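# Move empty bottle carrier to the window-side spill tray

## Task

Pick up the empty bottle carrier from the shelved bench by the door and set it upright on the floor of the spill tray on the shelved bench by the window. The carrier must never contact the floor, or the task fails. The parked cart, pedal bin and stool are movable. Afterwards, release the carrier and back the robot away from it. The robot must not fall or finish leaning over, or the task fails.

## Robot and tools

ROBOT. A Rainbow Robotics RB-Y1: a base on two drive wheels with two rear casters (0.66 m long, 0.58 m wide, front edge 0.10 m ahead of the drive axle), a torso whose lower 'leg' folds at ankle, knee and hip, a chest that can lean and yaw, a pan/tilt head and two 7-joint arms with parallel grippers. Cameras: head_camera (896x504), left_wrist_camera and right_wrist_camera (644x364 each).

FRAMES. Base frame: origin on the floor halfway between the drive wheels, x ahead, y to the robot's left, z up. The reported chest, left_hand and right_hand are in this frame. A hand point sits between its finger pads; fingers extend along the hand's -z and close along its x. Printed hand positions can be off, especially with the arm stretched out. The odometry frame is the base frame at the start of the scene; it counts wheel rotation only, so wheel slip looks like travel. Heading runs -3.142 to 3.142, positive to the left.

execute_actions. Arguments: actions, a list holding one action or nothing (empty just reports state and images); cameras, optional list from head_camera, left_wrist_camera, right_wrist_camera, all (omitted, null or ["all"] gives every camera; [] gives none). An action may contain:
- base: exactly one relative command. translate_m: straight drive in metres from where the base is now, forward positive, -3 to 3. rotate_rad: turn in place in radians, counter-clockwise (left) positive, -3.2 to 3.2. No sideways motion. A base move needing over 8.667 s at its top speed is rejected.
- joints: one flat object keyed by joint name, covering torso, both arms, grippers and head together; every value is an absolute target, not an offset. Radians unless noted: torso_squat_rad 0 to 1.2 (bigger lowers a level chest); torso_shift_rad -0.3 to 0.6 (positive pushes hips forward); torso_pitch_rad -0.2 to 1.4 (positive leans forward); torso_yaw_rad -1.5 to 1.5 (positive left). Per arm (left_/right_ prefix): shoulder_pitch -2.356 to 2.356 (negative raises the arm forward); shoulder_roll left 0 to 3.141, right -3.141 to 0 (away from the body lifts the arm sideways); shoulder_yaw -2.094 to 2.094; elbow -2.617 to 0.01 (negative bends); forearm_roll -3.141 to 3.141; wrist_pitch -1.57 to 1.919 (negative tips the hand forward); hand_roll -2.705 to 2.705. Yaw and roll signs are the same for both arms. left_gripper_m and right_gripper_m: pad gap in metres, 0 to 0.1. head_pan_rad -0.523 to 0.523 (relative to chest, positive left); head_tilt_rad -0.35 to 1.57 (positive looks down). 'Done' tolerance is 0.02 rad, 0.004 m for grippers.
- speeds: caps for this action only, translate_m 0.05 to 0.4 m/s, rotate_rad 0.1 to 1.509 rad/s (defaults are the maxima).
- min_time_s: 0.1 to 8, a floor on the duration of each arm and head motion.
All parts start together. An action lasts at most 15 s. Unknown keys or out-of-range values make the whole call rejected with no motion. Joints you omit may still be driving toward earlier targets. If a result reports a stop, the remaining motion calls in that same reply are skipped.
Torso combined constraints: squat+shift <= 1.52; squat-shift+pitch <= 1.57; shift+0.5pitch-0.4squat <= 0.7; shift+0.3pitch-0.5squat <= 0.39; breaking one leaves those joints partway and 'off_target'.

wait: seconds (0 to 10); no new command, returns state and images. zoom_image: camera plus region [x0, y0, x1, y1] in pixels of that camera's latest full image, at most 504x504. read_manual: section, only "licences"; moves nothing. finished_scene: scene, the current scene's number; irreversible and reports success, so the carrier must already be resting in the tray, released, with the robot clear.

RESULTS. base_status and joint_status per motion: done (for the base, wheels turned the commanded amount even if slipping); off_target (stopped short, maybe still pushing); limit_stop_at_<name> (built-in limit); contact_stop (torso or arm pushed against something hard); time_out; stopped_with_arm (torso halted because an arm contact-stopped); limit_stop_at_own_body (self-collision guard acted before touching; move the arm and torso apart); not_followed, with a 'joint command not followed' and usually a 'cause:' line advising what to send (arm collision check withheld targets; gripper still acts; the withheld target may be retried later). After contact_stop, time_out or stopped_with_arm, that whole group (torso, left arm, or right arm) freezes and forgets its targets. on_its_own lists uncommanded parts; 'held at' is a held target, not a measured position. Recovery: first back off arms in their own action, then the torso. If both hands grip one object and the torso contact-stops immediately with nothing blocking, resend every arm joint at its current reported value, then the torso command.

GRIPPING. To grasp, command an opening at least 0.005 m narrower than the object; 'off_target' on the gripper is then expected. Each arm carries up to 3 kg.

HAZARDS. The carrier must not touch the floor; avoid drops, slips and slams. The base keeps driving into furniture (wheels may spin), and a bent leg can protrude beyond the front edge; a leg pressing on furniture can shove the robot backward without odometry noticing. Heavy loads held far forward can tip the robot with no safeguard. Never let the arms, grippers or fingers strike or squeeze each other; the collision check ignores hands and palms. Joint contact torque at its load limit (shoulders 61.6, elbow 31.6, forearm/wrist/hand 22 N m) freezes the robot for 10 s. Holding loads heats motors: MOTOR HOT appears at 65 °C, and at 80 °C an OVER-TEMPERATURE FAULT brakes the arm ('limit_stop_at_motor_heat'); resend targets afterwards. Loose objects may occasionally be nudged by outside pushes. The robot keeps holding its last command while you compose replies.

Each tool is called by a JSON object that holds its "api" and its "payload".

## Session

{"api": "execute_actions", "payload": {"actions": []}}

Scene clock: 0.00 s.
base_odometry: x=+0.000 y=+0.000 heading=+0.000 (m, m, rad; odometry frame)
base_status: not commanded
joint_positions: torso_squat_rad=+0.350 torso_shift_rad=+0.000 torso_pitch_rad=+0.000 torso_yaw_rad=+0.000 left_shoulder_pitch_rad=+0.014 left_shoulder_roll_rad=+0.026 left_shoulder_yaw_rad=+0.000 left_elbow_rad=-0.253 left_forearm_roll_rad=+0.038 left_wrist_pitch_rad=+0.043 left_hand_roll_rad=-0.037 left_gripper_m=+0.100 right_shoulder_pitch_rad=-0.044 right_shoulder_roll_rad=-0.054 right_shoulder_yaw_rad=-0.018 right_elbow_rad=-0.131 right_forearm_roll_rad=+0.060 right_wrist_pitch_rad=+0.010 right_hand_roll_rad=-0.021 right_gripper_m=+0.099 head_pan_rad=+0.000 head_tilt_rad=+0.400
joint_status: not commanded
chest: x=-0.2283 y=-0.0010 z=+1.2474 quat_wxyz=(+1.000, +0.001, +0.000, +0.000) (m; base frame)
left_hand: x=-0.1251 y=+0.2395 z=+0.5695 quat_wxyz=(+0.995, +0.013, -0.098, +0.002) (m; base frame)
right_hand: x=-0.1346 y=-0.2609 z=+0.5687 quat_wxyz=(+0.996, -0.028, -0.081, +0.019) (m; base frame)
pictures: head_camera, left_wrist_camera, right_wrist_camera
Images, in order (width x height): head_camera 896x504, left_wrist_camera 644x364, right_wrist_camera 644x364.

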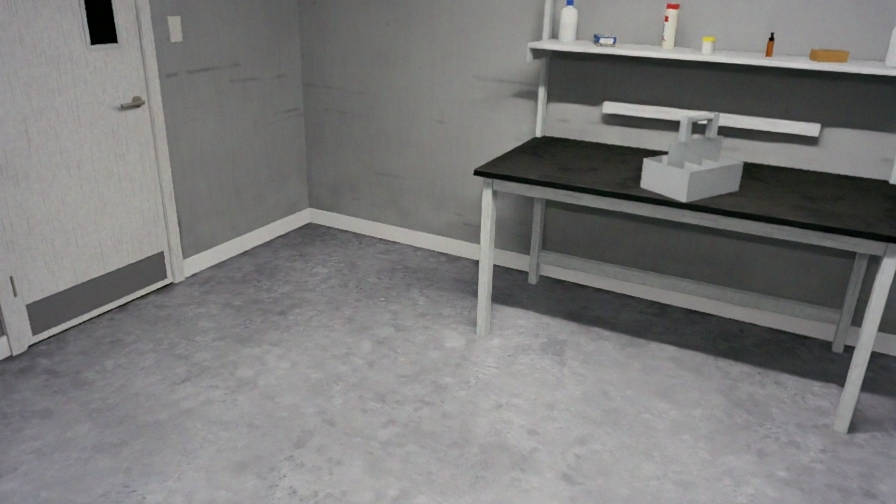

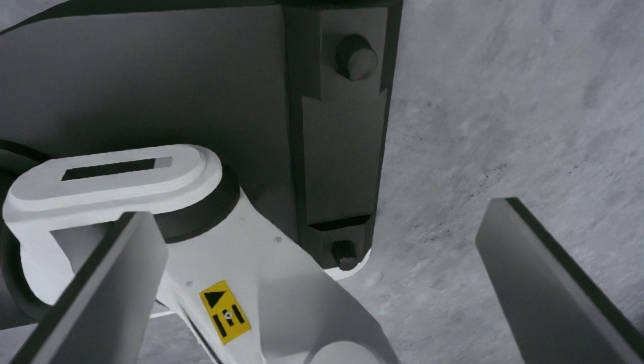

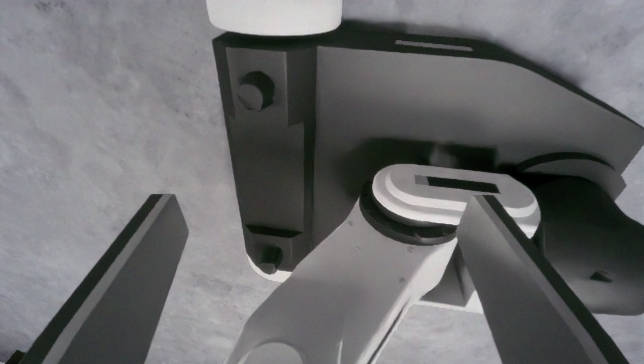

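{"api": "execute_actions", "payload": {"actions": [{"base":{"rotate_rad":-0.22}}], "cameras": []}}

{"api": "execute_actions", "payload": {"actions": [{"base":{"translate_m":1.75},"joints":{"torso_squat_rad":0.0,"right_shoulder_pitch_rad":-0.9,"right_shoulder_roll_rad":-0.2,"right_elbow_rad":-1.2,"right_wrist_pitch_rad":1.9,"right_forearm_roll_rad":0,"head_tilt_rad":0.55,"head_pan_rad":-0.2}}], "cameras": []}}

{"api": "execute_actions", "payload": {"actions": [{"base":{"rotate_rad":-0.22}}], "cameras": ["head_camera"]}}

Scene clock: 30.50 s.
base_odometry: x=+0.000 y=+0.000 heading=-0.220 (m, m, rad; odometry frame)
base_status: done
joint_positions: torso_squat_rad=+0.350 torso_shift_rad=+0.000 torso_pitch_rad=+0.000 torso_yaw_rad=+0.000 left_shoulder_pitch_rad=+0.014 left_shoulder_roll_rad=+0.026 left_shoulder_yaw_rad=+0.000 left_elbow_rad=-0.253 left_forearm_roll_rad=+0.038 left_wrist_pitch_rad=+0.043 left_hand_roll_rad=-0.037 left_gripper_m=+0.100 right_shoulder_pitch_rad=-0.044 right_shoulder_roll_rad=-0.054 right_shoulder_yaw_rad=-0.018 right_elbow_rad=-0.131 right_forearm_roll_rad=+0.060 right_wrist_pitch_rad=+0.010 right_hand_roll_rad=-0.021 right_gripper_m=+0.099 head_pan_rad=+0.000 head_tilt_rad=+0.400
joint_status: not commanded
chest: x=-0.2283 y=-0.0010 z=+1.2474 quat_wxyz=(+1.000, +0.001, +0.000, +0.000) (m; base frame)
left_hand: x=-0.1251 y=+0.2395 z=+0.5695 quat_wxyz=(+0.995, +0.013, -0.098, +0.002) (m; base frame)
right_hand: x=-0.1346 y=-0.2609 z=+0.5687 quat_wxyz=(+0.996, -0.028, -0.081, +0.019) (m; base frame)
pictures: none
No camera images: the call's "cameras" was empty. Leave "cameras" out to get every camera's image.

Scene clock: 36.23 s.
base_odometry: x=+1.708 y=-0.382 heading=-0.220 (m, m, rad; odometry frame)
base_status: done
joint_positions: torso_squat_rad=+0.000 torso_shift_rad=+0.000 torso_pitch_rad=+0.000 torso_yaw_rad=+0.000 left_shoulder_pitch_rad=+0.014 left_shoulder_roll_rad=+0.026 left_shoulder_yaw_rad=+0.000 left_elbow_rad=-0.253 left_forearm_roll_rad=+0.038 left_wrist_pitch_rad=+0.043 left_hand_roll_rad=-0.037 left_gripper_m=+0.100 right_shoulder_pitch_rad=-0.900 right_shoulder_roll_rad=-0.200 right_shoulder_yaw_rad=-0.018 right_elbow_rad=-1.200 right_forearm_roll_rad=+0.000 right_wrist_pitch_rad=+1.900 right_hand_roll_rad=-0.021 right_gripper_m=+0.099 head_pan_rad=-0.200 head_tilt_rad=+0.550
joint_status: all done
chest: x=-0.2283 y=-0.0010 z=+1.2899 quat_wxyz=(+1.000, +0.001, +0.000, +0.000) (m; base frame)
left_hand: x=-0.1251 y=+0.2395 z=+0.6120 quat_wxyz=(+0.995, +0.013, -0.099, +0.002) (m; base frame)
right_hand: x=+0.2851 y=-0.2335 z=+1.0906 quat_wxyz=(+0.988, -0.113, -0.091, +0.054) (m; base frame)
pictures: none
No camera images: the call's "cameras" was empty. Leave "cameras" out to get every camera's image.

Scene clock: 38.00 s.
base_odometry: x=+1.708 y=-0.382 heading=-0.440 (m, m, rad; odometry frame)
base_status: done
joint_positions: torso_squat_rad=+0.000 torso_shift_rad=+0.000 torso_pitch_rad=+0.000 torso_yaw_rad=+0.000 left_shoulder_pitch_rad=+0.014 left_shoulder_roll_rad=+0.026 left_shoulder_yaw_rad=+0.000 left_elbow_rad=-0.253 left_forearm_roll_rad=+0.038 left_wrist_pitch_rad=+0.043 left_hand_roll_rad=-0.037 left_gripper_m=+0.100 right_shoulder_pitch_rad=-0.900 right_shoulder_roll_rad=-0.200 right_shoulder_yaw_rad=-0.018 right_elbow_rad=-1.200 right_forearm_roll_rad=+0.000 right_wrist_pitch_rad=+1.900 right_hand_roll_rad=-0.021 right_gripper_m=+0.099 head_pan_rad=-0.200 head_tilt_rad=+0.550
joint_status: not commanded
chest: x=-0.2283 y=-0.0010 z=+1.2899 quat_wxyz=(+1.000, +0.001, +0.000, +0.000) (m; base frame)
left_hand: x=-0.1251 y=+0.2395 z=+0.6120 quat_wxyz=(+0.995, +0.013, -0.099, +0.002) (m; base frame)
right_hand: x=+0.2851 y=-0.2335 z=+1.0906 quat_wxyz=(+0.988, -0.113, -0.091, +0.054) (m; base frame)
pictures: head_camera
camera_calibration (this result's frames):
head_camera: T_world_to_cam=[[-0.160401, -0.986493, 0.0332036, -0.0847232], [-0.491883, 0.0507236, -0.869183, 1.24941], [0.855759, -0.15575, -0.493375, 0.855144], [0, 0, 0, 1]] pos_world=[-0.130824, -0.0137647, 1.51068]
Images, in order (width x height): head_camera 896x504.

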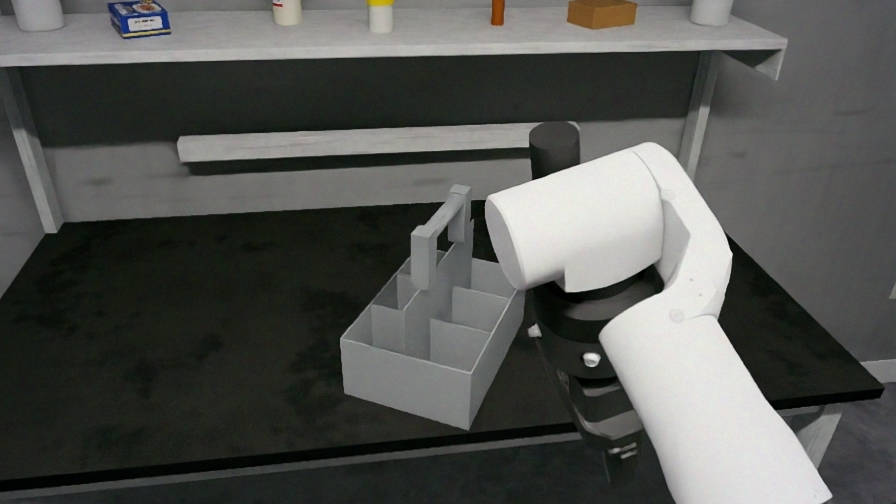

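{"api": "execute_actions", "payload": {"actions": [{"base":{"translate_m":0.2},"joints":{"right_shoulder_pitch_rad":-1.3,"right_shoulder_roll_rad":-0.2,"right_shoulder_yaw_rad":0.3,"right_elbow_rad":-0.7,"right_hand_roll_rad":0.9,"head_tilt_rad":0.8}}]}}

Scene clock: 60.30 s.
base_odometry: x=+1.889 y=-0.467 heading=-0.440 (m, m, rad; odometry frame)
base_status: done
joint_positions: torso_squat_rad=+0.000 torso_shift_rad=+0.000 torso_pitch_rad=+0.000 torso_yaw_rad=+0.000 left_shoulder_pitch_rad=+0.014 left_shoulder_roll_rad=+0.026 left_shoulder_yaw_rad=+0.000 left_elbow_rad=-0.253 left_forearm_roll_rad=+0.038 left_wrist_pitch_rad=+0.043 left_hand_roll_rad=-0.037 left_gripper_m=+0.100 right_shoulder_pitch_rad=-1.300 right_shoulder_roll_rad=-0.200 right_shoulder_yaw_rad=+0.300 right_elbow_rad=-0.700 right_forearm_roll_rad=+0.000 right_wrist_pitch_rad=+1.900 right_hand_roll_rad=+0.900 right_gripper_m=+0.099 head_pan_rad=-0.200 head_tilt_rad=+0.800
joint_status: all done
chest: x=-0.2283 y=-0.0010 z=+1.2899 quat_wxyz=(+1.000, +0.001, +0.000, +0.000) (m; base frame)
left_hand: x=-0.1250 y=+0.2395 z=+0.6120 quat_wxyz=(+0.995, +0.013, -0.098, +0.002) (m; base frame)
right_hand: x=+0.3109 y=-0.2178 z=+1.1645 quat_wxyz=(+0.800, -0.275, +0.089, +0.526) (m; base frame)
pictures: head_camera, left_wrist_camera, right_wrist_camera
camera_calibration (this result's frames):
head_camera: T_world_to_cam=[[-0.153209, -0.987935, 0.0226297, -0.0674884], [-0.687716, 0.0901505, -0.720361, 0.98733], [0.709629, -0.125929, -0.69323, 1.12277], [0, 0, 0, 1]] pos_world=[-0.128091, -0.014293, 1.4911]
left_wrist_camera: T_world_to_cam=[[0.971264, -0.0212941, 0.23705, -0.0211476], [-0.160112, -0.795383, 0.584577, -0.151046], [0.176097, -0.605733, -0.775936, 0.722592], [0, 0, 0, 1]] pos_world=[-0.130891, 0.317109, 0.653997]
right_wrist_camera: T_world_to_cam=[[-0.410149, -0.788376, 0.458521, -0.577001], [-0.793268, 0.556448, 0.247168, 0.117732], [-0.450004, -0.262354, -0.85362, 1.16289], [0, 0, 0, 1]] pos_world=[0.380043, -0.215316, 1.22814]
Images, in order (width x height): head_camera 896x504, left_wrist_camera 644x364, right_wrist_camera 644x364.

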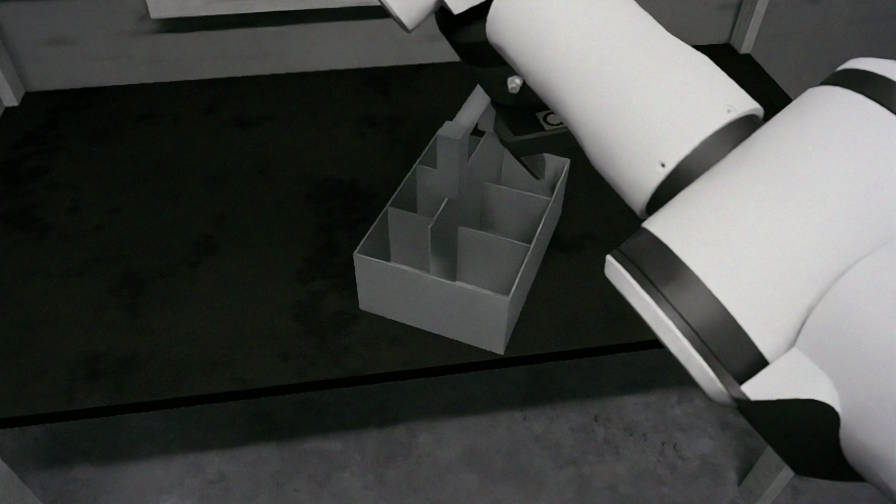

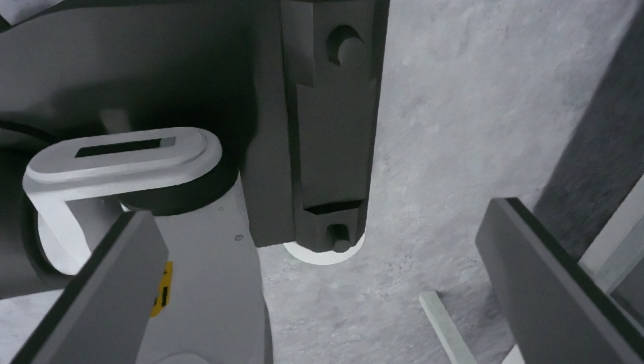

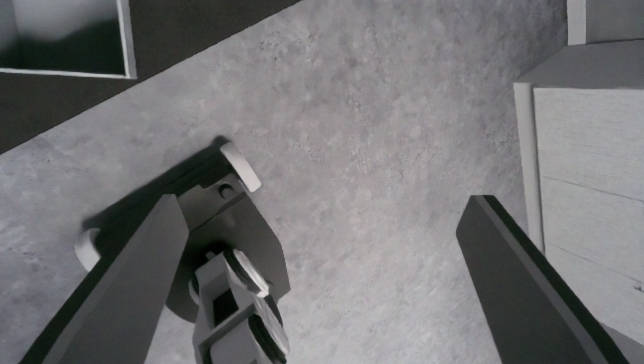

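{"api": "execute_actions", "payload": {"actions": [{"base":{"translate_m":0.27},"joints":{"right_shoulder_yaw_rad":-0.28,"right_shoulder_roll_rad":-0.1,"head_tilt_rad":1.0}}], "cameras": ["head_camera","right_wrist_camera"]}}

Scene clock: 70.17 s.
base_odometry: x=+2.133 y=-0.582 heading=-0.441 (m, m, rad; odometry frame)
base_status: done
joint_positions: torso_squat_rad=+0.000 torso_shift_rad=+0.000 torso_pitch_rad=+0.000 torso_yaw_rad=+0.000 left_shoulder_pitch_rad=+0.014 left_shoulder_roll_rad=+0.026 left_shoulder_yaw_rad=+0.000 left_elbow_rad=-0.253 left_forearm_roll_rad=+0.038 left_wrist_pitch_rad=+0.043 left_hand_roll_rad=-0.037 left_gripper_m=+0.100 right_shoulder_pitch_rad=-1.300 right_shoulder_roll_rad=-0.100 right_shoulder_yaw_rad=-0.280 right_elbow_rad=-0.700 right_forearm_roll_rad=+0.000 right_wrist_pitch_rad=+1.900 right_hand_roll_rad=+0.900 right_gripper_m=+0.099 head_pan_rad=-0.200 head_tilt_rad=+1.000
joint_status: all done
chest: x=-0.2283 y=-0.0011 z=+1.2899 quat_wxyz=(+1.000, +0.001, +0.000, +0.000) (m; base frame)
left_hand: x=-0.1250 y=+0.2395 z=+0.6121 quat_wxyz=(+0.995, +0.013, -0.099, +0.002) (m; base frame)
right_hand: x=+0.2953 y=-0.1411 z=+1.1410 quat_wxyz=(+0.864, -0.010, -0.016, +0.503) (m; base frame)
pictures: head_camera, right_wrist_camera
camera_calibration (this result's frames):
head_camera: T_world_to_cam=[[-0.149434, -0.988686, 0.0130488, -0.0524552], [-0.814462, 0.115597, -0.568585, 0.735024], [0.560643, -0.0955939, -0.822521, 1.28475], [0, 0, 0, 1]] pos_world=[-0.129474, -0.0140145, 1.47534]
right_wrist_camera: T_world_to_cam=[[-0.470038, -0.882632, 0.00498691, 0.00966012], [-0.709885, 0.381388, 0.59212, -0.374468], [-0.524526, 0.274779, -0.805834, 1.19922], [0, 0, 0, 1]] pos_world=[0.367733, -0.178176, 1.18805]
Images, in order (width x height): head_camera 896x504, right_wrist_camera 644x364.

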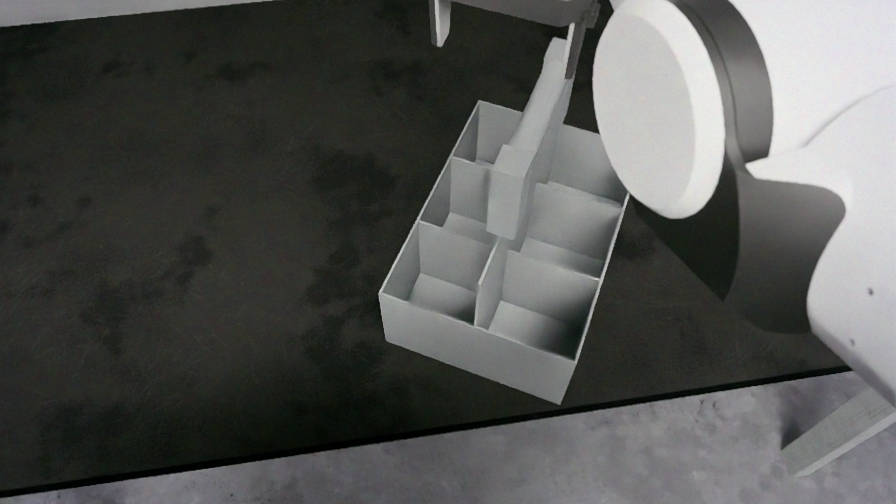

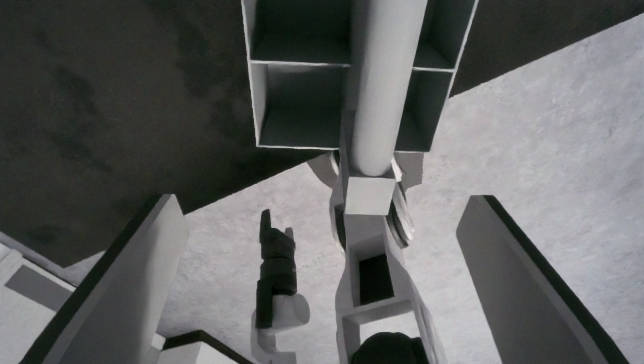

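{"api": "execute_actions", "payload": {"actions": [{"base":{"translate_m":0.04},"joints":{"torso_yaw_rad":-0.09,"right_hand_roll_rad":0.97,"torso_squat_rad":0.3}}], "cameras": ["head_camera","right_wrist_camera"]}}

Scene clock: 84.63 s.
base_odometry: x=+2.169 y=-0.599 heading=-0.441 (m, m, rad; odometry frame)
base_status: done
joint_positions: torso_squat_rad=+0.300 torso_shift_rad=+0.000 torso_pitch_rad=+0.000 torso_yaw_rad=-0.090 left_shoulder_pitch_rad=+0.014 left_shoulder_roll_rad=+0.026 left_shoulder_yaw_rad=+0.000 left_elbow_rad=-0.253 left_forearm_roll_rad=+0.038 left_wrist_pitch_rad=+0.043 left_hand_roll_rad=-0.037 left_gripper_m=+0.100 right_shoulder_pitch_rad=-1.300 right_shoulder_roll_rad=-0.100 right_shoulder_yaw_rad=-0.280 right_elbow_rad=-0.700 right_forearm_roll_rad=+0.000 right_wrist_pitch_rad=+1.900 right_hand_roll_rad=+0.970 right_gripper_m=+0.099 head_pan_rad=-0.200 head_tilt_rad=+1.000
joint_status: all done
chest: x=-0.2284 y=-0.0010 z=+1.2587 quat_wxyz=(+0.999, +0.001, +0.000, -0.045) (m; base frame)
left_hand: x=-0.1038 y=+0.2292 z=+0.5808 quat_wxyz=(+0.994, +0.008, -0.099, -0.043) (m; base frame)
right_hand: x=+0.2805 y=-0.1877 z=+1.1098 quat_wxyz=(+0.869, -0.012, -0.015, +0.495) (m; base frame)
pictures: head_camera, right_wrist_camera
camera_calibration (this result's frames):
head_camera: T_world_to_cam=[[-0.237967, -0.971186, 0.013015, -0.0721897], [-0.8007, 0.188573, -0.568612, 0.720445], [0.549774, -0.145732, -0.822503, 1.25651], [0, 0, 0, 1]] pos_world=[-0.131118, -0.0228518, 1.44408]
right_wrist_camera: T_world_to_cam=[[-0.487846, -0.872899, 0.00738965, -0.0341074], [-0.701859, 0.39726, 0.591252, -0.347032], [-0.519039, 0.283253, -0.806453, 1.17981], [0, 0, 0, 1]] pos_world=[0.35216, -0.226095, 1.1569]
Images, in order (width x height): head_camera 896x504, right_wrist_camera 644x364.

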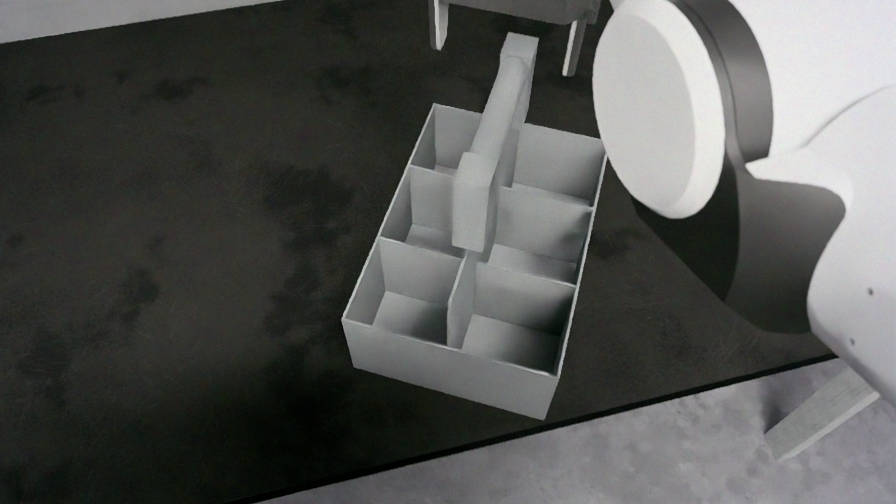

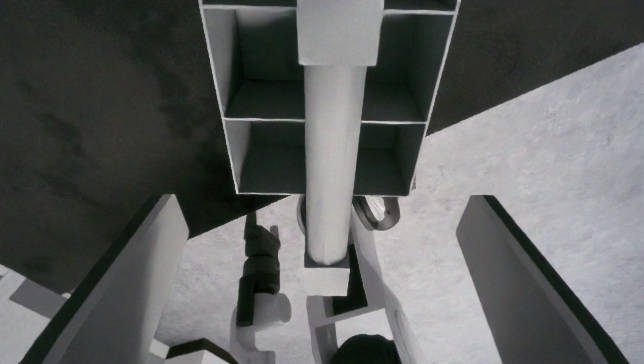

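{"api": "execute_actions", "payload": {"actions": [{"joints":{"torso_squat_rad":0.585}}], "cameras": ["head_camera","right_wrist_camera"]}}

{"api": "execute_actions", "payload": {"actions": [{"joints":{"right_gripper_m":0.015}}], "cameras": ["head_camera","right_wrist_camera"]}}

Scene clock: 99.27 s.
base_odometry: x=+2.169 y=-0.599 heading=-0.441 (m, m, rad; odometry frame)
base_status: not commanded
joint_positions: torso_squat_rad=+0.585 torso_shift_rad=+0.000 torso_pitch_rad=+0.000 torso_yaw_rad=-0.090 left_shoulder_pitch_rad=+0.014 left_shoulder_roll_rad=+0.026 left_shoulder_yaw_rad=+0.000 left_elbow_rad=-0.253 left_forearm_roll_rad=+0.038 left_wrist_pitch_rad=+0.043 left_hand_roll_rad=-0.037 left_gripper_m=+0.100 right_shoulder_pitch_rad=-1.300 right_shoulder_roll_rad=-0.100 right_shoulder_yaw_rad=-0.280 right_elbow_rad=-0.700 right_forearm_roll_rad=+0.000 right_wrist_pitch_rad=+1.900 right_hand_roll_rad=+0.970 right_gripper_m=+0.099 head_pan_rad=-0.200 head_tilt_rad=+1.000
joint_status: all done
chest: x=-0.2284 y=-0.0009 z=+1.1735 quat_wxyz=(+0.999, +0.001, +0.000, -0.045) (m; base frame)
left_hand: x=-0.1038 y=+0.2293 z=+0.4957 quat_wxyz=(+0.994, +0.008, -0.099, -0.043) (m; base frame)
right_hand: x=+0.2805 y=-0.1876 z=+1.0246 quat_wxyz=(+0.869, -0.012, -0.015, +0.495) (m; base frame)
pictures: head_camera, right_wrist_camera
camera_calibration (this result's frames):
head_camera: T_world_to_cam=[[-0.237966, -0.971186, 0.0130191, -0.0710003], [-0.800718, 0.188575, -0.568586, 0.672024], [0.549748, -0.145729, -0.822521, 1.18649], [0, 0, 0, 1]] pos_world=[-0.131067, -0.0227749, 1.35894]
right_wrist_camera: T_world_to_cam=[[-0.487842, -0.872901, 0.00739824, -0.0333977], [-0.701848, 0.397256, 0.591267, -0.29671], [-0.519057, 0.283253, -0.806442, 1.11114], [0, 0, 0, 1]] pos_world=[0.352205, -0.226015, 1.07175]
Images, in order (width x height): head_camera 896x504, right_wrist_camera 644x364.

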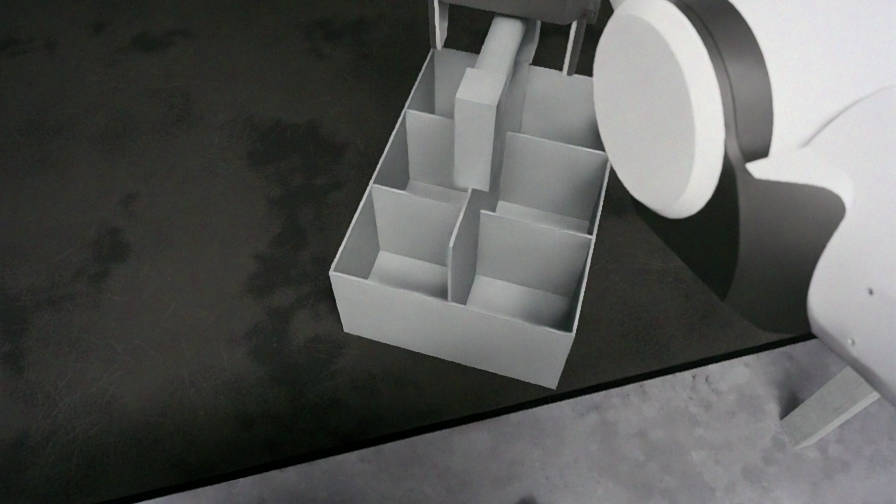

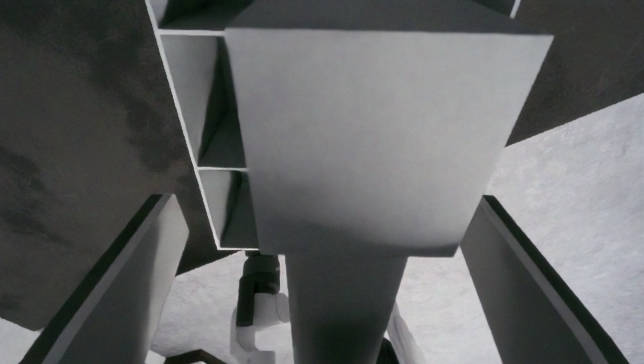

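Scene clock: 100.60 s.
base_odometry: x=+2.169 y=-0.599 heading=-0.441 (m, m, rad; odometry frame)
base_status: not commanded
joint_positions: torso_squat_rad=+0.585 torso_shift_rad=+0.000 torso_pitch_rad=+0.000 torso_yaw_rad=-0.090 left_shoulder_pitch_rad=+0.014 left_shoulder_roll_rad=+0.026 left_shoulder_yaw_rad=+0.000 left_elbow_rad=-0.253 left_forearm_roll_rad=+0.038 left_wrist_pitch_rad=+0.043 left_hand_roll_rad=-0.037 left_gripper_m=+0.100 right_shoulder_pitch_rad=-1.300 right_shoulder_roll_rad=-0.100 right_shoulder_yaw_rad=-0.280 right_elbow_rad=-0.700 right_forearm_roll_rad=+0.000 right_wrist_pitch_rad=+1.900 right_hand_roll_rad=+0.970 right_gripper_m=+0.024 head_pan_rad=-0.200 head_tilt_rad=+1.000
joint_status: right_gripper_m off_target (ended at +0.024, target +0.015)
chest: x=-0.2284 y=-0.0009 z=+1.1735 quat_wxyz=(+0.999, +0.001, +0.000, -0.045) (m; base frame)
left_hand: x=-0.1038 y=+0.2293 z=+0.4957 quat_wxyz=(+0.994, +0.008, -0.099, -0.043) (m; base frame)
right_hand: x=+0.2805 y=-0.1876 z=+1.0246 quat_wxyz=(+0.869, -0.012, -0.015, +0.495) (m; base frame)
pictures: head_camera, right_wrist_camera
camera_calibration (this result's frames):
head_camera: T_world_to_cam=[[-0.237973, -0.971185, 0.0130189, -0.0710017], [-0.800717, 0.188581, -0.568586, 0.672024], [0.549747, -0.145733, -0.822521, 1.18649], [0, 0, 0, 1]] pos_world=[-0.131067, -0.0227756, 1.35894]
right_wrist_camera: T_world_to_cam=[[-0.487851, -0.872896, 0.00739656, -0.0333969], [-0.701842, 0.397261, 0.591272, -0.296715], [-0.519057, 0.283261, -0.806439, 1.11114], [0, 0, 0, 1]] pos_world=[0.352203, -0.22602, 1.07175]
Images, in order (width x height): head_camera 896x504, right_wrist_camera 644x364.

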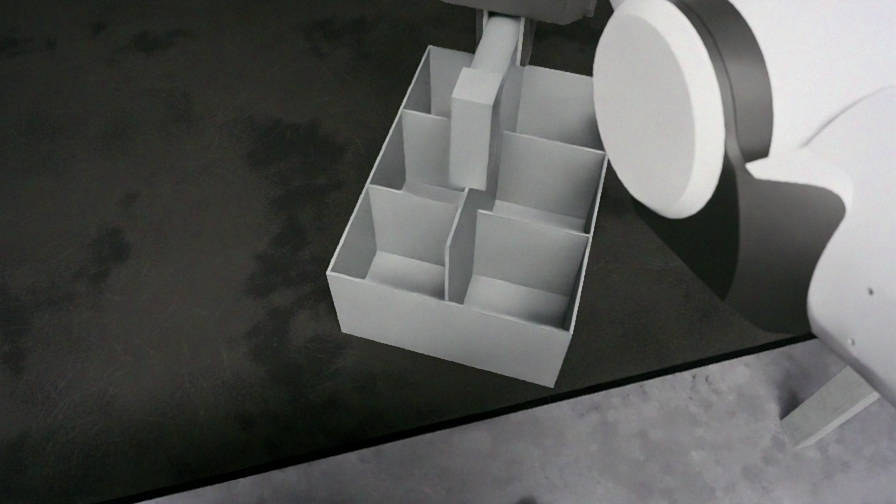

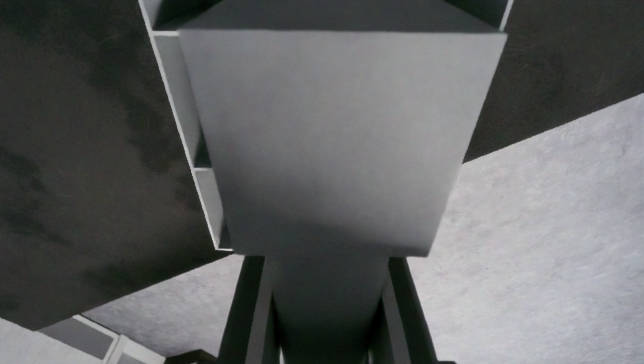

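Lift, back up the way I came, turn left.

{"api": "execute_actions", "payload": {"actions": [{"joints":{"torso_squat_rad":0.0,"head_pan_rad":0.3}}], "cameras": ["right_wrist_camera"]}}

{"api": "execute_actions", "payload": {"actions": [{"base":{"translate_m":-0.6},"joints":{"head_tilt_rad":0.45,"head_pan_rad":0.4,"torso_yaw_rad":0}}], "cameras": ["right_wrist_camera"]}}

{"api": "execute_actions", "payload": {"actions": [{"base":{"rotate_rad":2.3}}], "cameras": ["head_camera","right_wrist_camera"]}}

Scene clock: 114.07 s.
base_odometry: x=+2.169 y=-0.599 heading=-0.441 (m, m, rad; odometry frame)
base_status: not commanded
joint_positions: torso_squat_rad=+0.000 torso_shift_rad=+0.000 torso_pitch_rad=+0.000 torso_yaw_rad=-0.090 left_shoulder_pitch_rad=+0.014 left_shoulder_roll_rad=+0.026 left_shoulder_yaw_rad=+0.000 left_elbow_rad=-0.253 left_forearm_roll_rad=+0.038 left_wrist_pitch_rad=+0.043 left_hand_roll_rad=-0.037 left_gripper_m=+0.100 right_shoulder_pitch_rad=-1.300 right_shoulder_roll_rad=-0.100 right_shoulder_yaw_rad=-0.280 right_elbow_rad=-0.700 right_forearm_roll_rad=+0.000 right_wrist_pitch_rad=+1.900 right_hand_roll_rad=+0.970 right_gripper_m=+0.024 head_pan_rad=+0.300 head_tilt_rad=+1.000
joint_status: all done
chest: x=-0.2283 y=-0.0011 z=+1.2899 quat_wxyz=(+0.999, +0.001, +0.000, -0.045) (m; base frame)
left_hand: x=-0.1039 y=+0.2292 z=+0.6120 quat_wxyz=(+0.994, +0.008, -0.099, -0.043) (m; base frame)
right_hand: x=+0.2805 y=-0.1877 z=+1.1407 quat_wxyz=(+0.869, -0.012, -0.015, +0.495) (m; base frame)
pictures: right_wrist_camera
camera_calibration (this result's frames):
right_wrist_camera: T_world_to_cam=[[-0.487854, -0.872891, 0.00770954, -0.0347147], [-0.701421, 0.397248, 0.591779, -0.366018], [-0.519621, 0.283295, -0.806063, 1.20449], [0, 0, 0, 1]] pos_world=[0.352212, -0.226129, 1.18777]
Images, in order (width x height): right_wrist_camera 644x364.

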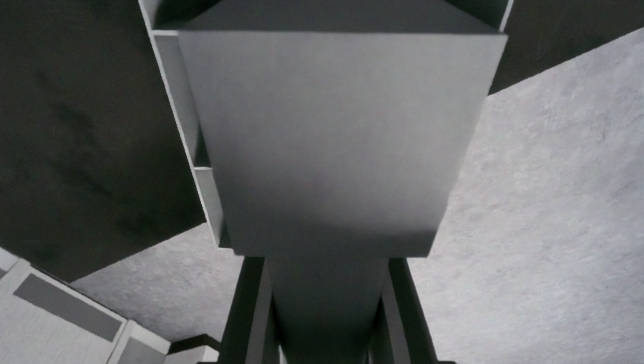

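Scene clock: 117.13 s.
base_odometry: x=+1.627 y=-0.343 heading=-0.442 (m, m, rad; odometry frame)
base_status: done
joint_positions: torso_squat_rad=+0.000 torso_shift_rad=+0.000 torso_pitch_rad=+0.000 torso_yaw_rad=+0.000 left_shoulder_pitch_rad=+0.014 left_shoulder_roll_rad=+0.026 left_shoulder_yaw_rad=+0.000 left_elbow_rad=-0.253 left_forearm_roll_rad=+0.038 left_wrist_pitch_rad=+0.043 left_hand_roll_rad=-0.037 left_gripper_m=+0.100 right_shoulder_pitch_rad=-1.300 right_shoulder_roll_rad=-0.100 right_shoulder_yaw_rad=-0.280 right_elbow_rad=-0.700 right_forearm_roll_rad=+0.000 right_wrist_pitch_rad=+1.900 right_hand_roll_rad=+0.970 right_gripper_m=+0.024 head_pan_rad=+0.400 head_tilt_rad=+0.450
joint_status: all done
chest: x=-0.2283 y=-0.0011 z=+1.2899 quat_wxyz=(+1.000, +0.001, +0.000, +0.000) (m; base frame)
left_hand: x=-0.1251 y=+0.2395 z=+0.6120 quat_wxyz=(+0.995, +0.013, -0.098, +0.001) (m; base frame)
right_hand: x=+0.2951 y=-0.1411 z=+1.1407 quat_wxyz=(+0.846, -0.011, -0.015, +0.533) (m; base frame)
pictures: right_wrist_camera
camera_calibration (this result's frames):
right_wrist_camera: T_world_to_cam=[[-0.407254, -0.913283, 0.00758847, -0.0162595], [-0.734346, 0.33238, 0.591827, -0.373786], [-0.543028, 0.235452, -0.806029, 1.19901], [0, 0, 0, 1]] pos_world=[0.369987, -0.17292, 1.18778]
Images, in order (width x height): right_wrist_camera 644x364.

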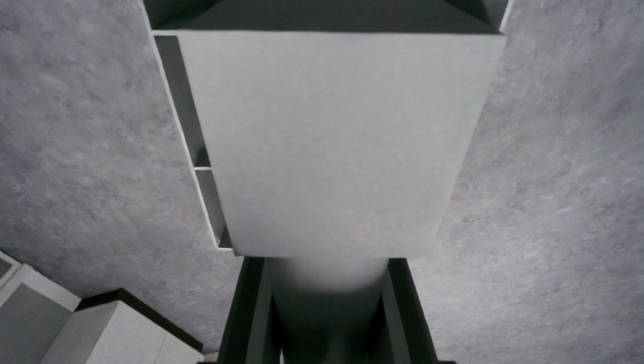

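Scene clock: 121.77 s.
base_odometry: x=+1.627 y=-0.343 heading=+1.857 (m, m, rad; odometry frame)
base_status: done
joint_positions: torso_squat_rad=+0.000 torso_shift_rad=+0.000 torso_pitch_rad=+0.000 torso_yaw_rad=+0.000 left_shoulder_pitch_rad=+0.014 left_shoulder_roll_rad=+0.026 left_shoulder_yaw_rad=+0.000 left_elbow_rad=-0.253 left_forearm_roll_rad=+0.038 left_wrist_pitch_rad=+0.043 left_hand_roll_rad=-0.037 left_gripper_m=+0.100 right_shoulder_pitch_rad=-1.300 right_shoulder_roll_rad=-0.100 right_shoulder_yaw_rad=-0.280 right_elbow_rad=-0.700 right_forearm_roll_rad=+0.000 right_wrist_pitch_rad=+1.900 right_hand_roll_rad=+0.970 right_gripper_m=+0.024 head_pan_rad=+0.400 head_tilt_rad=+0.450
joint_status: not commanded
chest: x=-0.2284 y=-0.0011 z=+1.2899 quat_wxyz=(+1.000, +0.001, +0.000, +0.000) (m; base frame)
left_hand: x=-0.1251 y=+0.2395 z=+0.6120 quat_wxyz=(+0.995, +0.013, -0.098, +0.001) (m; base frame)
right_hand: x=+0.2951 y=-0.1411 z=+1.1407 quat_wxyz=(+0.846, -0.011, -0.015, +0.533) (m; base frame)
pictures: head_camera, right_wrist_camera
camera_calibration (this result's frames):
head_camera: T_world_to_cam=[[0.420841, -0.906378, 0.0370273, 0.0295936], [-0.351883, -0.200732, -0.914267, 1.34512], [0.836105, 0.371732, -0.403415, 0.717799], [0, 0, 0, 1]] pos_world=[-0.139285, 0.0300034, 1.51828]
right_wrist_camera: T_world_to_cam=[[-0.407263, -0.91328, 0.00753731, -0.0162381], [-0.734372, 0.332366, 0.591802, -0.373788], [-0.542986, 0.235484, -0.806048, 1.19903], [0, 0, 0, 1]] pos_world=[0.369941, -0.172947, 1.1878]
Images, in order (width x height): head_camera 896x504, right_wrist_camera 644x364.

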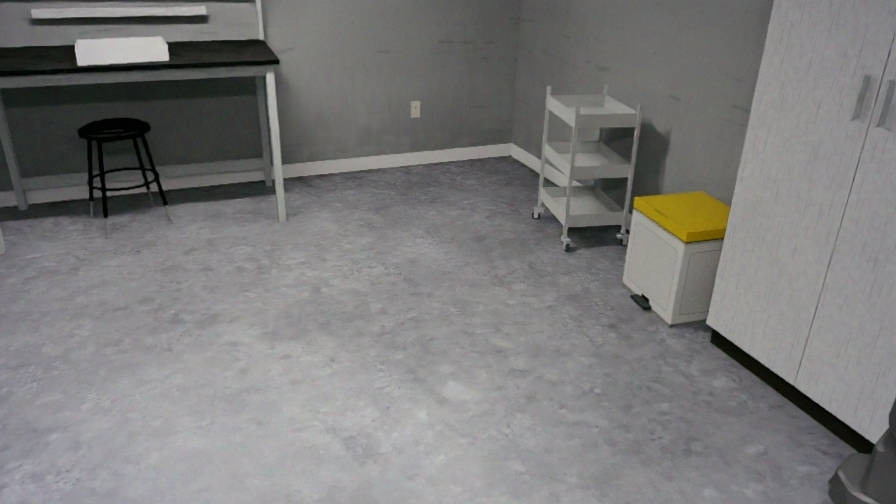

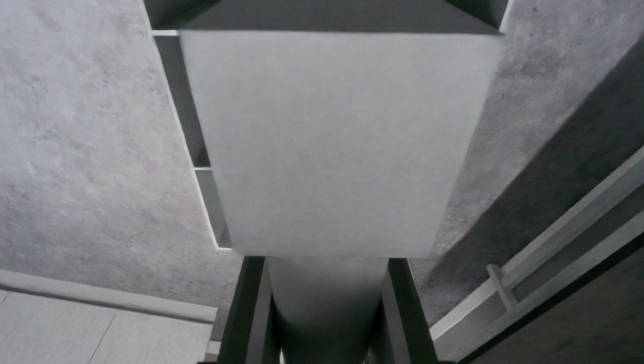

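{"api": "execute_actions", "payload": {"actions": [{"base":{"rotate_rad":0.94},"joints":{"head_pan_rad":0.15,"right_hand_roll_rad":-0.1},"min_time_s":2}], "cameras": []}}

{"api": "execute_actions", "payload": {"actions": [{"base":{"translate_m":2.85},"joints":{"head_tilt_rad":0.5,"torso_yaw_rad":-0.4,"head_pan_rad":0.4}}], "cameras": ["head_camera"]}}

Scene clock: 142.97 s.
base_odometry: x=+1.627 y=-0.343 heading=+2.797 (m, m, rad; odometry frame)
base_status: done
joint_positions: torso_squat_rad=+0.000 torso_shift_rad=+0.000 torso_pitch_rad=+0.000 torso_yaw_rad=+0.000 left_shoulder_pitch_rad=+0.014 left_shoulder_roll_rad=+0.026 left_shoulder_yaw_rad=+0.000 left_elbow_rad=-0.253 left_forearm_roll_rad=+0.038 left_wrist_pitch_rad=+0.043 left_hand_roll_rad=-0.037 left_gripper_m=+0.100 right_shoulder_pitch_rad=-1.300 right_shoulder_roll_rad=-0.100 right_shoulder_yaw_rad=-0.280 right_elbow_rad=-0.700 right_forearm_roll_rad=+0.000 right_wrist_pitch_rad=+1.900 right_hand_roll_rad=-0.100 right_gripper_m=+0.024 head_pan_rad=+0.150 head_tilt_rad=+0.450
joint_status: all done
chest: x=-0.2284 y=-0.0011 z=+1.2899 quat_wxyz=(+1.000, +0.001, +0.000, +0.000) (m; base frame)
left_hand: x=-0.1251 y=+0.2395 z=+0.6120 quat_wxyz=(+0.995, +0.013, -0.098, +0.001) (m; base frame)
right_hand: x=+0.2951 y=-0.1411 z=+1.1407 quat_wxyz=(+0.999, -0.001, -0.019, +0.028) (m; base frame)
pictures: none
No camera images: the call's "cameras" was empty. Leave "cameras" out to get every camera's image.

Scene clock: 151.43 s.
base_odometry: x=-1.056 y=+0.619 heading=+2.798 (m, m, rad; odometry frame)
base_status: done
joint_positions: torso_squat_rad=+0.000 torso_shift_rad=+0.000 torso_pitch_rad=+0.000 torso_yaw_rad=-0.400 left_shoulder_pitch_rad=+0.014 left_shoulder_roll_rad=+0.026 left_shoulder_yaw_rad=+0.000 left_elbow_rad=-0.253 left_forearm_roll_rad=+0.038 left_wrist_pitch_rad=+0.043 left_hand_roll_rad=-0.037 left_gripper_m=+0.100 right_shoulder_pitch_rad=-1.300 right_shoulder_roll_rad=-0.100 right_shoulder_yaw_rad=-0.280 right_elbow_rad=-0.700 right_forearm_roll_rad=+0.000 right_wrist_pitch_rad=+1.900 right_hand_roll_rad=-0.100 right_gripper_m=+0.024 head_pan_rad=+0.400 head_tilt_rad=+0.500
joint_status: all done
chest: x=-0.2283 y=-0.0011 z=+1.2899 quat_wxyz=(+0.980, +0.001, +0.000, -0.199) (m; base frame)
left_hand: x=-0.0398 y=+0.1804 z=+0.6120 quat_wxyz=(+0.976, -0.007, -0.099, -0.196) (m; base frame)
right_hand: x=+0.1991 y=-0.3340 z=+1.1404 quat_wxyz=(+0.985, -0.005, -0.018, -0.172) (m; base frame)
pictures: head_camera
camera_calibration (this result's frames):
head_camera: T_world_to_cam=[[0.0364908, -0.99872, 0.0350286, -0.0553837], [-0.44796, -0.0476803, -0.892781, 1.29233], [0.893308, 0.0168869, -0.449127, 0.798819], [0, 0, 0, 1]] pos_world=[-0.132657, -0.00718347, 1.51448]
Images, in order (width x height): head_camera 896x504.

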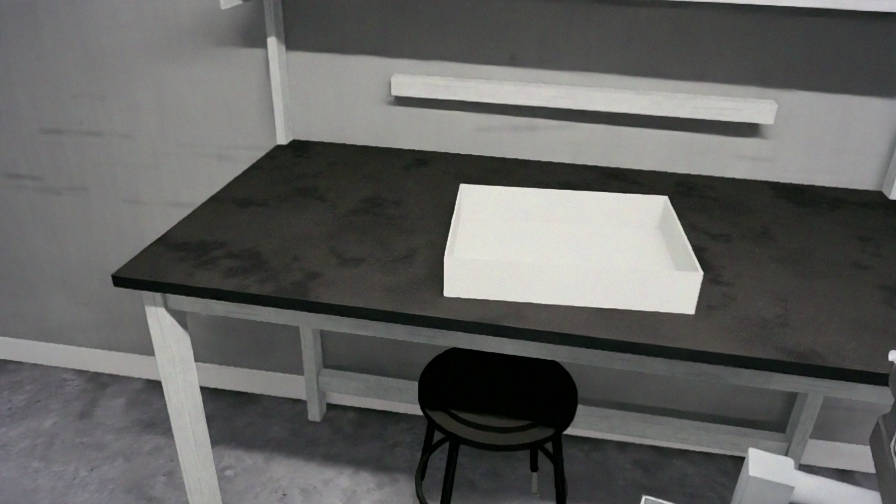

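{"api": "execute_actions", "payload": {"actions": [{"base":{"translate_m":0.3},"joints":{"head_tilt_rad":0.8,"torso_yaw_rad":0,"head_pan_rad":-0.1,"right_shoulder_pitch_rad":-1.8,"right_shoulder_roll_rad":-0.33,"right_shoulder_yaw_rad":-0.4,"right_elbow_rad":-0.15,"right_hand_roll_rad":0},"min_time_s":2}], "cameras": ["head_camera"]}}

Scene clock: 174.00 s.
base_odometry: x=-1.339 y=+0.720 heading=+2.798 (m, m, rad; odometry frame)
base_status: done
joint_positions: torso_squat_rad=+0.000 torso_shift_rad=+0.000 torso_pitch_rad=+0.000 torso_yaw_rad=+0.000 left_shoulder_pitch_rad=+0.014 left_shoulder_roll_rad=+0.026 left_shoulder_yaw_rad=+0.000 left_elbow_rad=-0.253 left_forearm_roll_rad=+0.038 left_wrist_pitch_rad=+0.043 left_hand_roll_rad=-0.037 left_gripper_m=+0.100 right_shoulder_pitch_rad=-1.799 right_shoulder_roll_rad=-0.330 right_shoulder_yaw_rad=-0.400 right_elbow_rad=-0.150 right_forearm_roll_rad=+0.000 right_wrist_pitch_rad=+1.900 right_hand_roll_rad=+0.000 right_gripper_m=+0.024 head_pan_rad=-0.100 head_tilt_rad=+0.800
joint_status: all done
chest: x=-0.2283 y=-0.0011 z=+1.2899 quat_wxyz=(+1.000, +0.001, +0.000, +0.000) (m; base frame)
left_hand: x=-0.1250 y=+0.2395 z=+0.6120 quat_wxyz=(+0.995, +0.013, -0.098, +0.001) (m; base frame)
right_hand: x=+0.2894 y=-0.1629 z=+1.2873 quat_wxyz=(+0.998, +0.020, -0.013, +0.053) (m; base frame)
pictures: head_camera
camera_calibration (this result's frames):
head_camera: T_world_to_cam=[[-0.0540967, -0.99828, 0.0226056, -0.0470394], [-0.693211, 0.0212514, -0.720421, 0.986218], [0.718702, -0.0546429, -0.693168, 1.12462], [0, 0, 0, 1]] pos_world=[-0.127155, -0.00646443, 1.49111]
Images, in order (width x height): head_camera 896x504.

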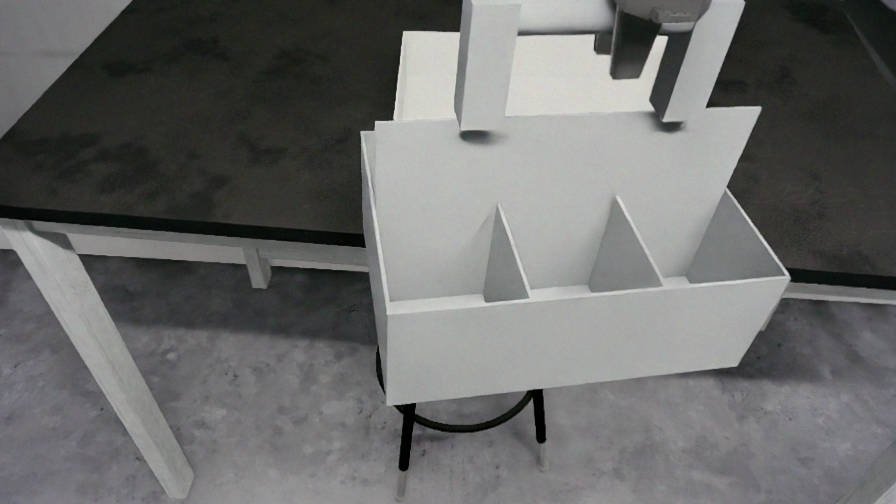

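{"api": "execute_actions", "payload": {"actions": [{"base":{"translate_m":0.42},"speeds":{"translate_m":0.2},"joints":{"head_tilt_rad":0.95,"torso_yaw_rad":-0.12,"torso_shift_rad":0.13,"head_pan_rad":0,"right_hand_roll_rad":-0.08}}], "cameras": ["head_camera"]}}

Scene clock: 188.30 s.
base_odometry: x=-1.734 y=+0.861 heading=+2.798 (m, m, rad; odometry frame)
base_status: done
joint_positions: torso_squat_rad=+0.000 torso_shift_rad=+0.130 torso_pitch_rad=+0.000 torso_yaw_rad=-0.120 left_shoulder_pitch_rad=+0.014 left_shoulder_roll_rad=+0.026 left_shoulder_yaw_rad=+0.000 left_elbow_rad=-0.253 left_forearm_roll_rad=+0.038 left_wrist_pitch_rad=+0.043 left_hand_roll_rad=-0.037 left_gripper_m=+0.100 right_shoulder_pitch_rad=-1.800 right_shoulder_roll_rad=-0.330 right_shoulder_yaw_rad=-0.400 right_elbow_rad=-0.150 right_forearm_roll_rad=+0.000 right_wrist_pitch_rad=+1.900 right_hand_roll_rad=-0.080 right_gripper_m=+0.024 head_pan_rad=+0.000 head_tilt_rad=+0.950
joint_status: all done
chest: x=-0.1372 y=-0.0010 z=+1.2840 quat_wxyz=(+0.998, +0.001, +0.000, -0.060) (m; base frame)
left_hand: x=-0.0061 y=+0.2254 z=+0.6061 quat_wxyz=(+0.993, +0.007, -0.099, -0.058) (m; base frame)
right_hand: x=+0.3573 y=-0.2237 z=+1.2814 quat_wxyz=(+0.999, +0.020, -0.014, -0.047) (m; base frame)
pictures: head_camera
camera_calibration (this result's frames):
head_camera: T_world_to_cam=[[-0.0711301, -0.997347, 0.0155059, -0.0360382], [-0.791863, 0.0470087, -0.608887, 0.868209], [0.606543, -0.0555887, -0.793105, 1.19042], [0, 0, 0, 1]] pos_world=[-0.0371027, -0.0105818, 1.47333]
Images, in order (width x height): head_camera 896x504.

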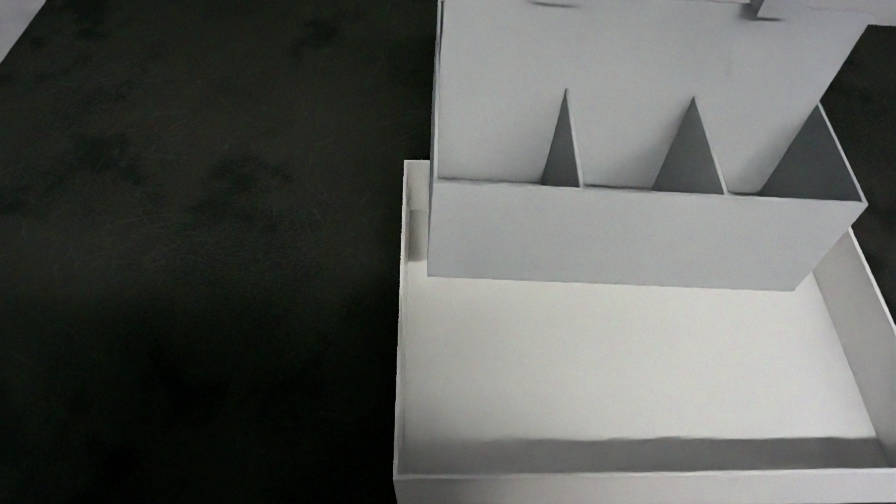

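{"api": "execute_actions", "payload": {"actions": [{"base":{"translate_m":-0.06},"joints":{"torso_yaw_rad":-0.2,"right_hand_roll_rad":0}}], "cameras": []}}

{"api": "execute_actions", "payload": {"actions": [{"joints":{"torso_squat_rad":0.48,"head_tilt_rad":0.8}}], "cameras": ["head_camera","right_wrist_camera"]}}

Scene clock: 203.03 s.
base_odometry: x=-1.678 y=+0.841 heading=+2.798 (m, m, rad; odometry frame)
base_status: done
joint_positions: torso_squat_rad=+0.000 torso_shift_rad=+0.130 torso_pitch_rad=+0.000 torso_yaw_rad=-0.200 left_shoulder_pitch_rad=+0.014 left_shoulder_roll_rad=+0.026 left_shoulder_yaw_rad=+0.000 left_elbow_rad=-0.253 left_forearm_roll_rad=+0.038 left_wrist_pitch_rad=+0.043 left_hand_roll_rad=-0.037 left_gripper_m=+0.100 right_shoulder_pitch_rad=-1.800 right_shoulder_roll_rad=-0.330 right_shoulder_yaw_rad=-0.400 right_elbow_rad=-0.150 right_forearm_roll_rad=+0.000 right_wrist_pitch_rad=+1.900 right_hand_roll_rad=+0.000 right_gripper_m=+0.024 head_pan_rad=+0.000 head_tilt_rad=+0.950
joint_status: all done
chest: x=-0.1373 y=-0.0011 z=+1.2840 quat_wxyz=(+0.995, +0.001, +0.000, -0.100) (m; base frame)
left_hand: x=+0.0115 y=+0.2142 z=+0.6061 quat_wxyz=(+0.990, +0.003, -0.099, -0.098) (m; base frame)
right_hand: x=+0.3379 y=-0.2627 z=+1.2815 quat_wxyz=(+0.999, +0.019, -0.015, -0.047) (m; base frame)
pictures: none
No camera images: the call's "cameras" was empty. Leave "cameras" out to get every camera's image.

Scene clock: 205.40 s.
base_odometry: x=-1.678 y=+0.841 heading=+2.798 (m, m, rad; odometry frame)
base_status: not commanded
joint_positions: torso_squat_rad=+0.480 torso_shift_rad=+0.130 torso_pitch_rad=+0.000 torso_yaw_rad=-0.200 left_shoulder_pitch_rad=+0.014 left_shoulder_roll_rad=+0.026 left_shoulder_yaw_rad=+0.000 left_elbow_rad=-0.253 left_forearm_roll_rad=+0.038 left_wrist_pitch_rad=+0.043 left_hand_roll_rad=-0.037 left_gripper_m=+0.100 right_shoulder_pitch_rad=-1.800 right_shoulder_roll_rad=-0.330 right_shoulder_yaw_rad=-0.400 right_elbow_rad=-0.150 right_forearm_roll_rad=+0.000 right_wrist_pitch_rad=+1.900 right_hand_roll_rad=+0.000 right_gripper_m=+0.024 head_pan_rad=+0.000 head_tilt_rad=+0.800
joint_status: all done
chest: x=-0.1476 y=-0.0010 z=+1.2056 quat_wxyz=(+0.995, +0.001, +0.000, -0.100) (m; base frame)
left_hand: x=+0.0013 y=+0.2142 z=+0.5277 quat_wxyz=(+0.990, +0.003, -0.099, -0.098) (m; base frame)
right_hand: x=+0.3276 y=-0.2626 z=+1.2031 quat_wxyz=(+0.999, +0.019, -0.015, -0.047) (m; base frame)
pictures: head_camera, right_wrist_camera
camera_calibration (this result's frames):
head_camera: T_world_to_cam=[[-0.153694, -0.987862, 0.0225282, -0.0575206], [-0.687659, 0.0905602, -0.720363, 0.982158], [0.709579, -0.126208, -0.693231, 1.00682], [0, 0, 0, 1]] pos_world=[-0.0478666, -0.018699, 1.40676]
right_wrist_camera: T_world_to_cam=[[-0.997645, 0.0680087, -0.00893892, 0.3565], [0.0459518, 0.759389, 0.649012, -0.558703], [0.0509266, 0.647073, -0.760725, 1.15457], [0, 0, 0, 1]] pos_world=[0.322536, -0.347064, 1.2441]
Images, in order (width x height): head_camera 896x504, right_wrist_camera 644x364.

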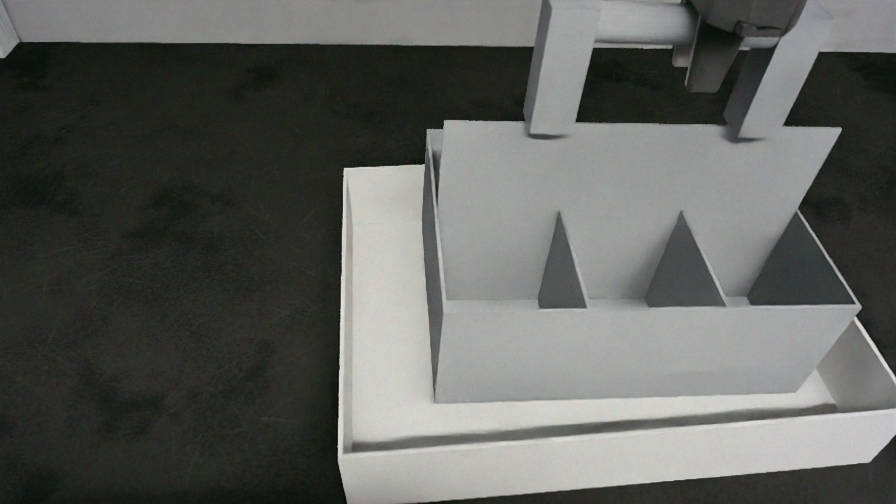

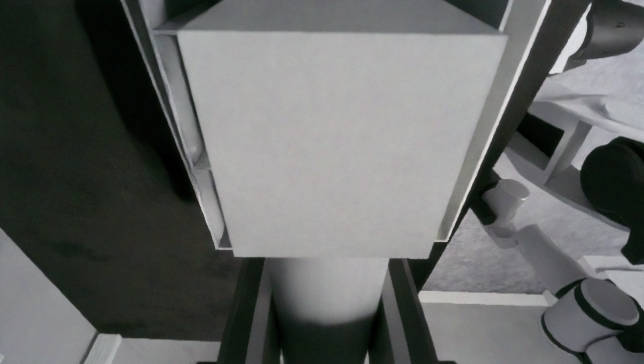

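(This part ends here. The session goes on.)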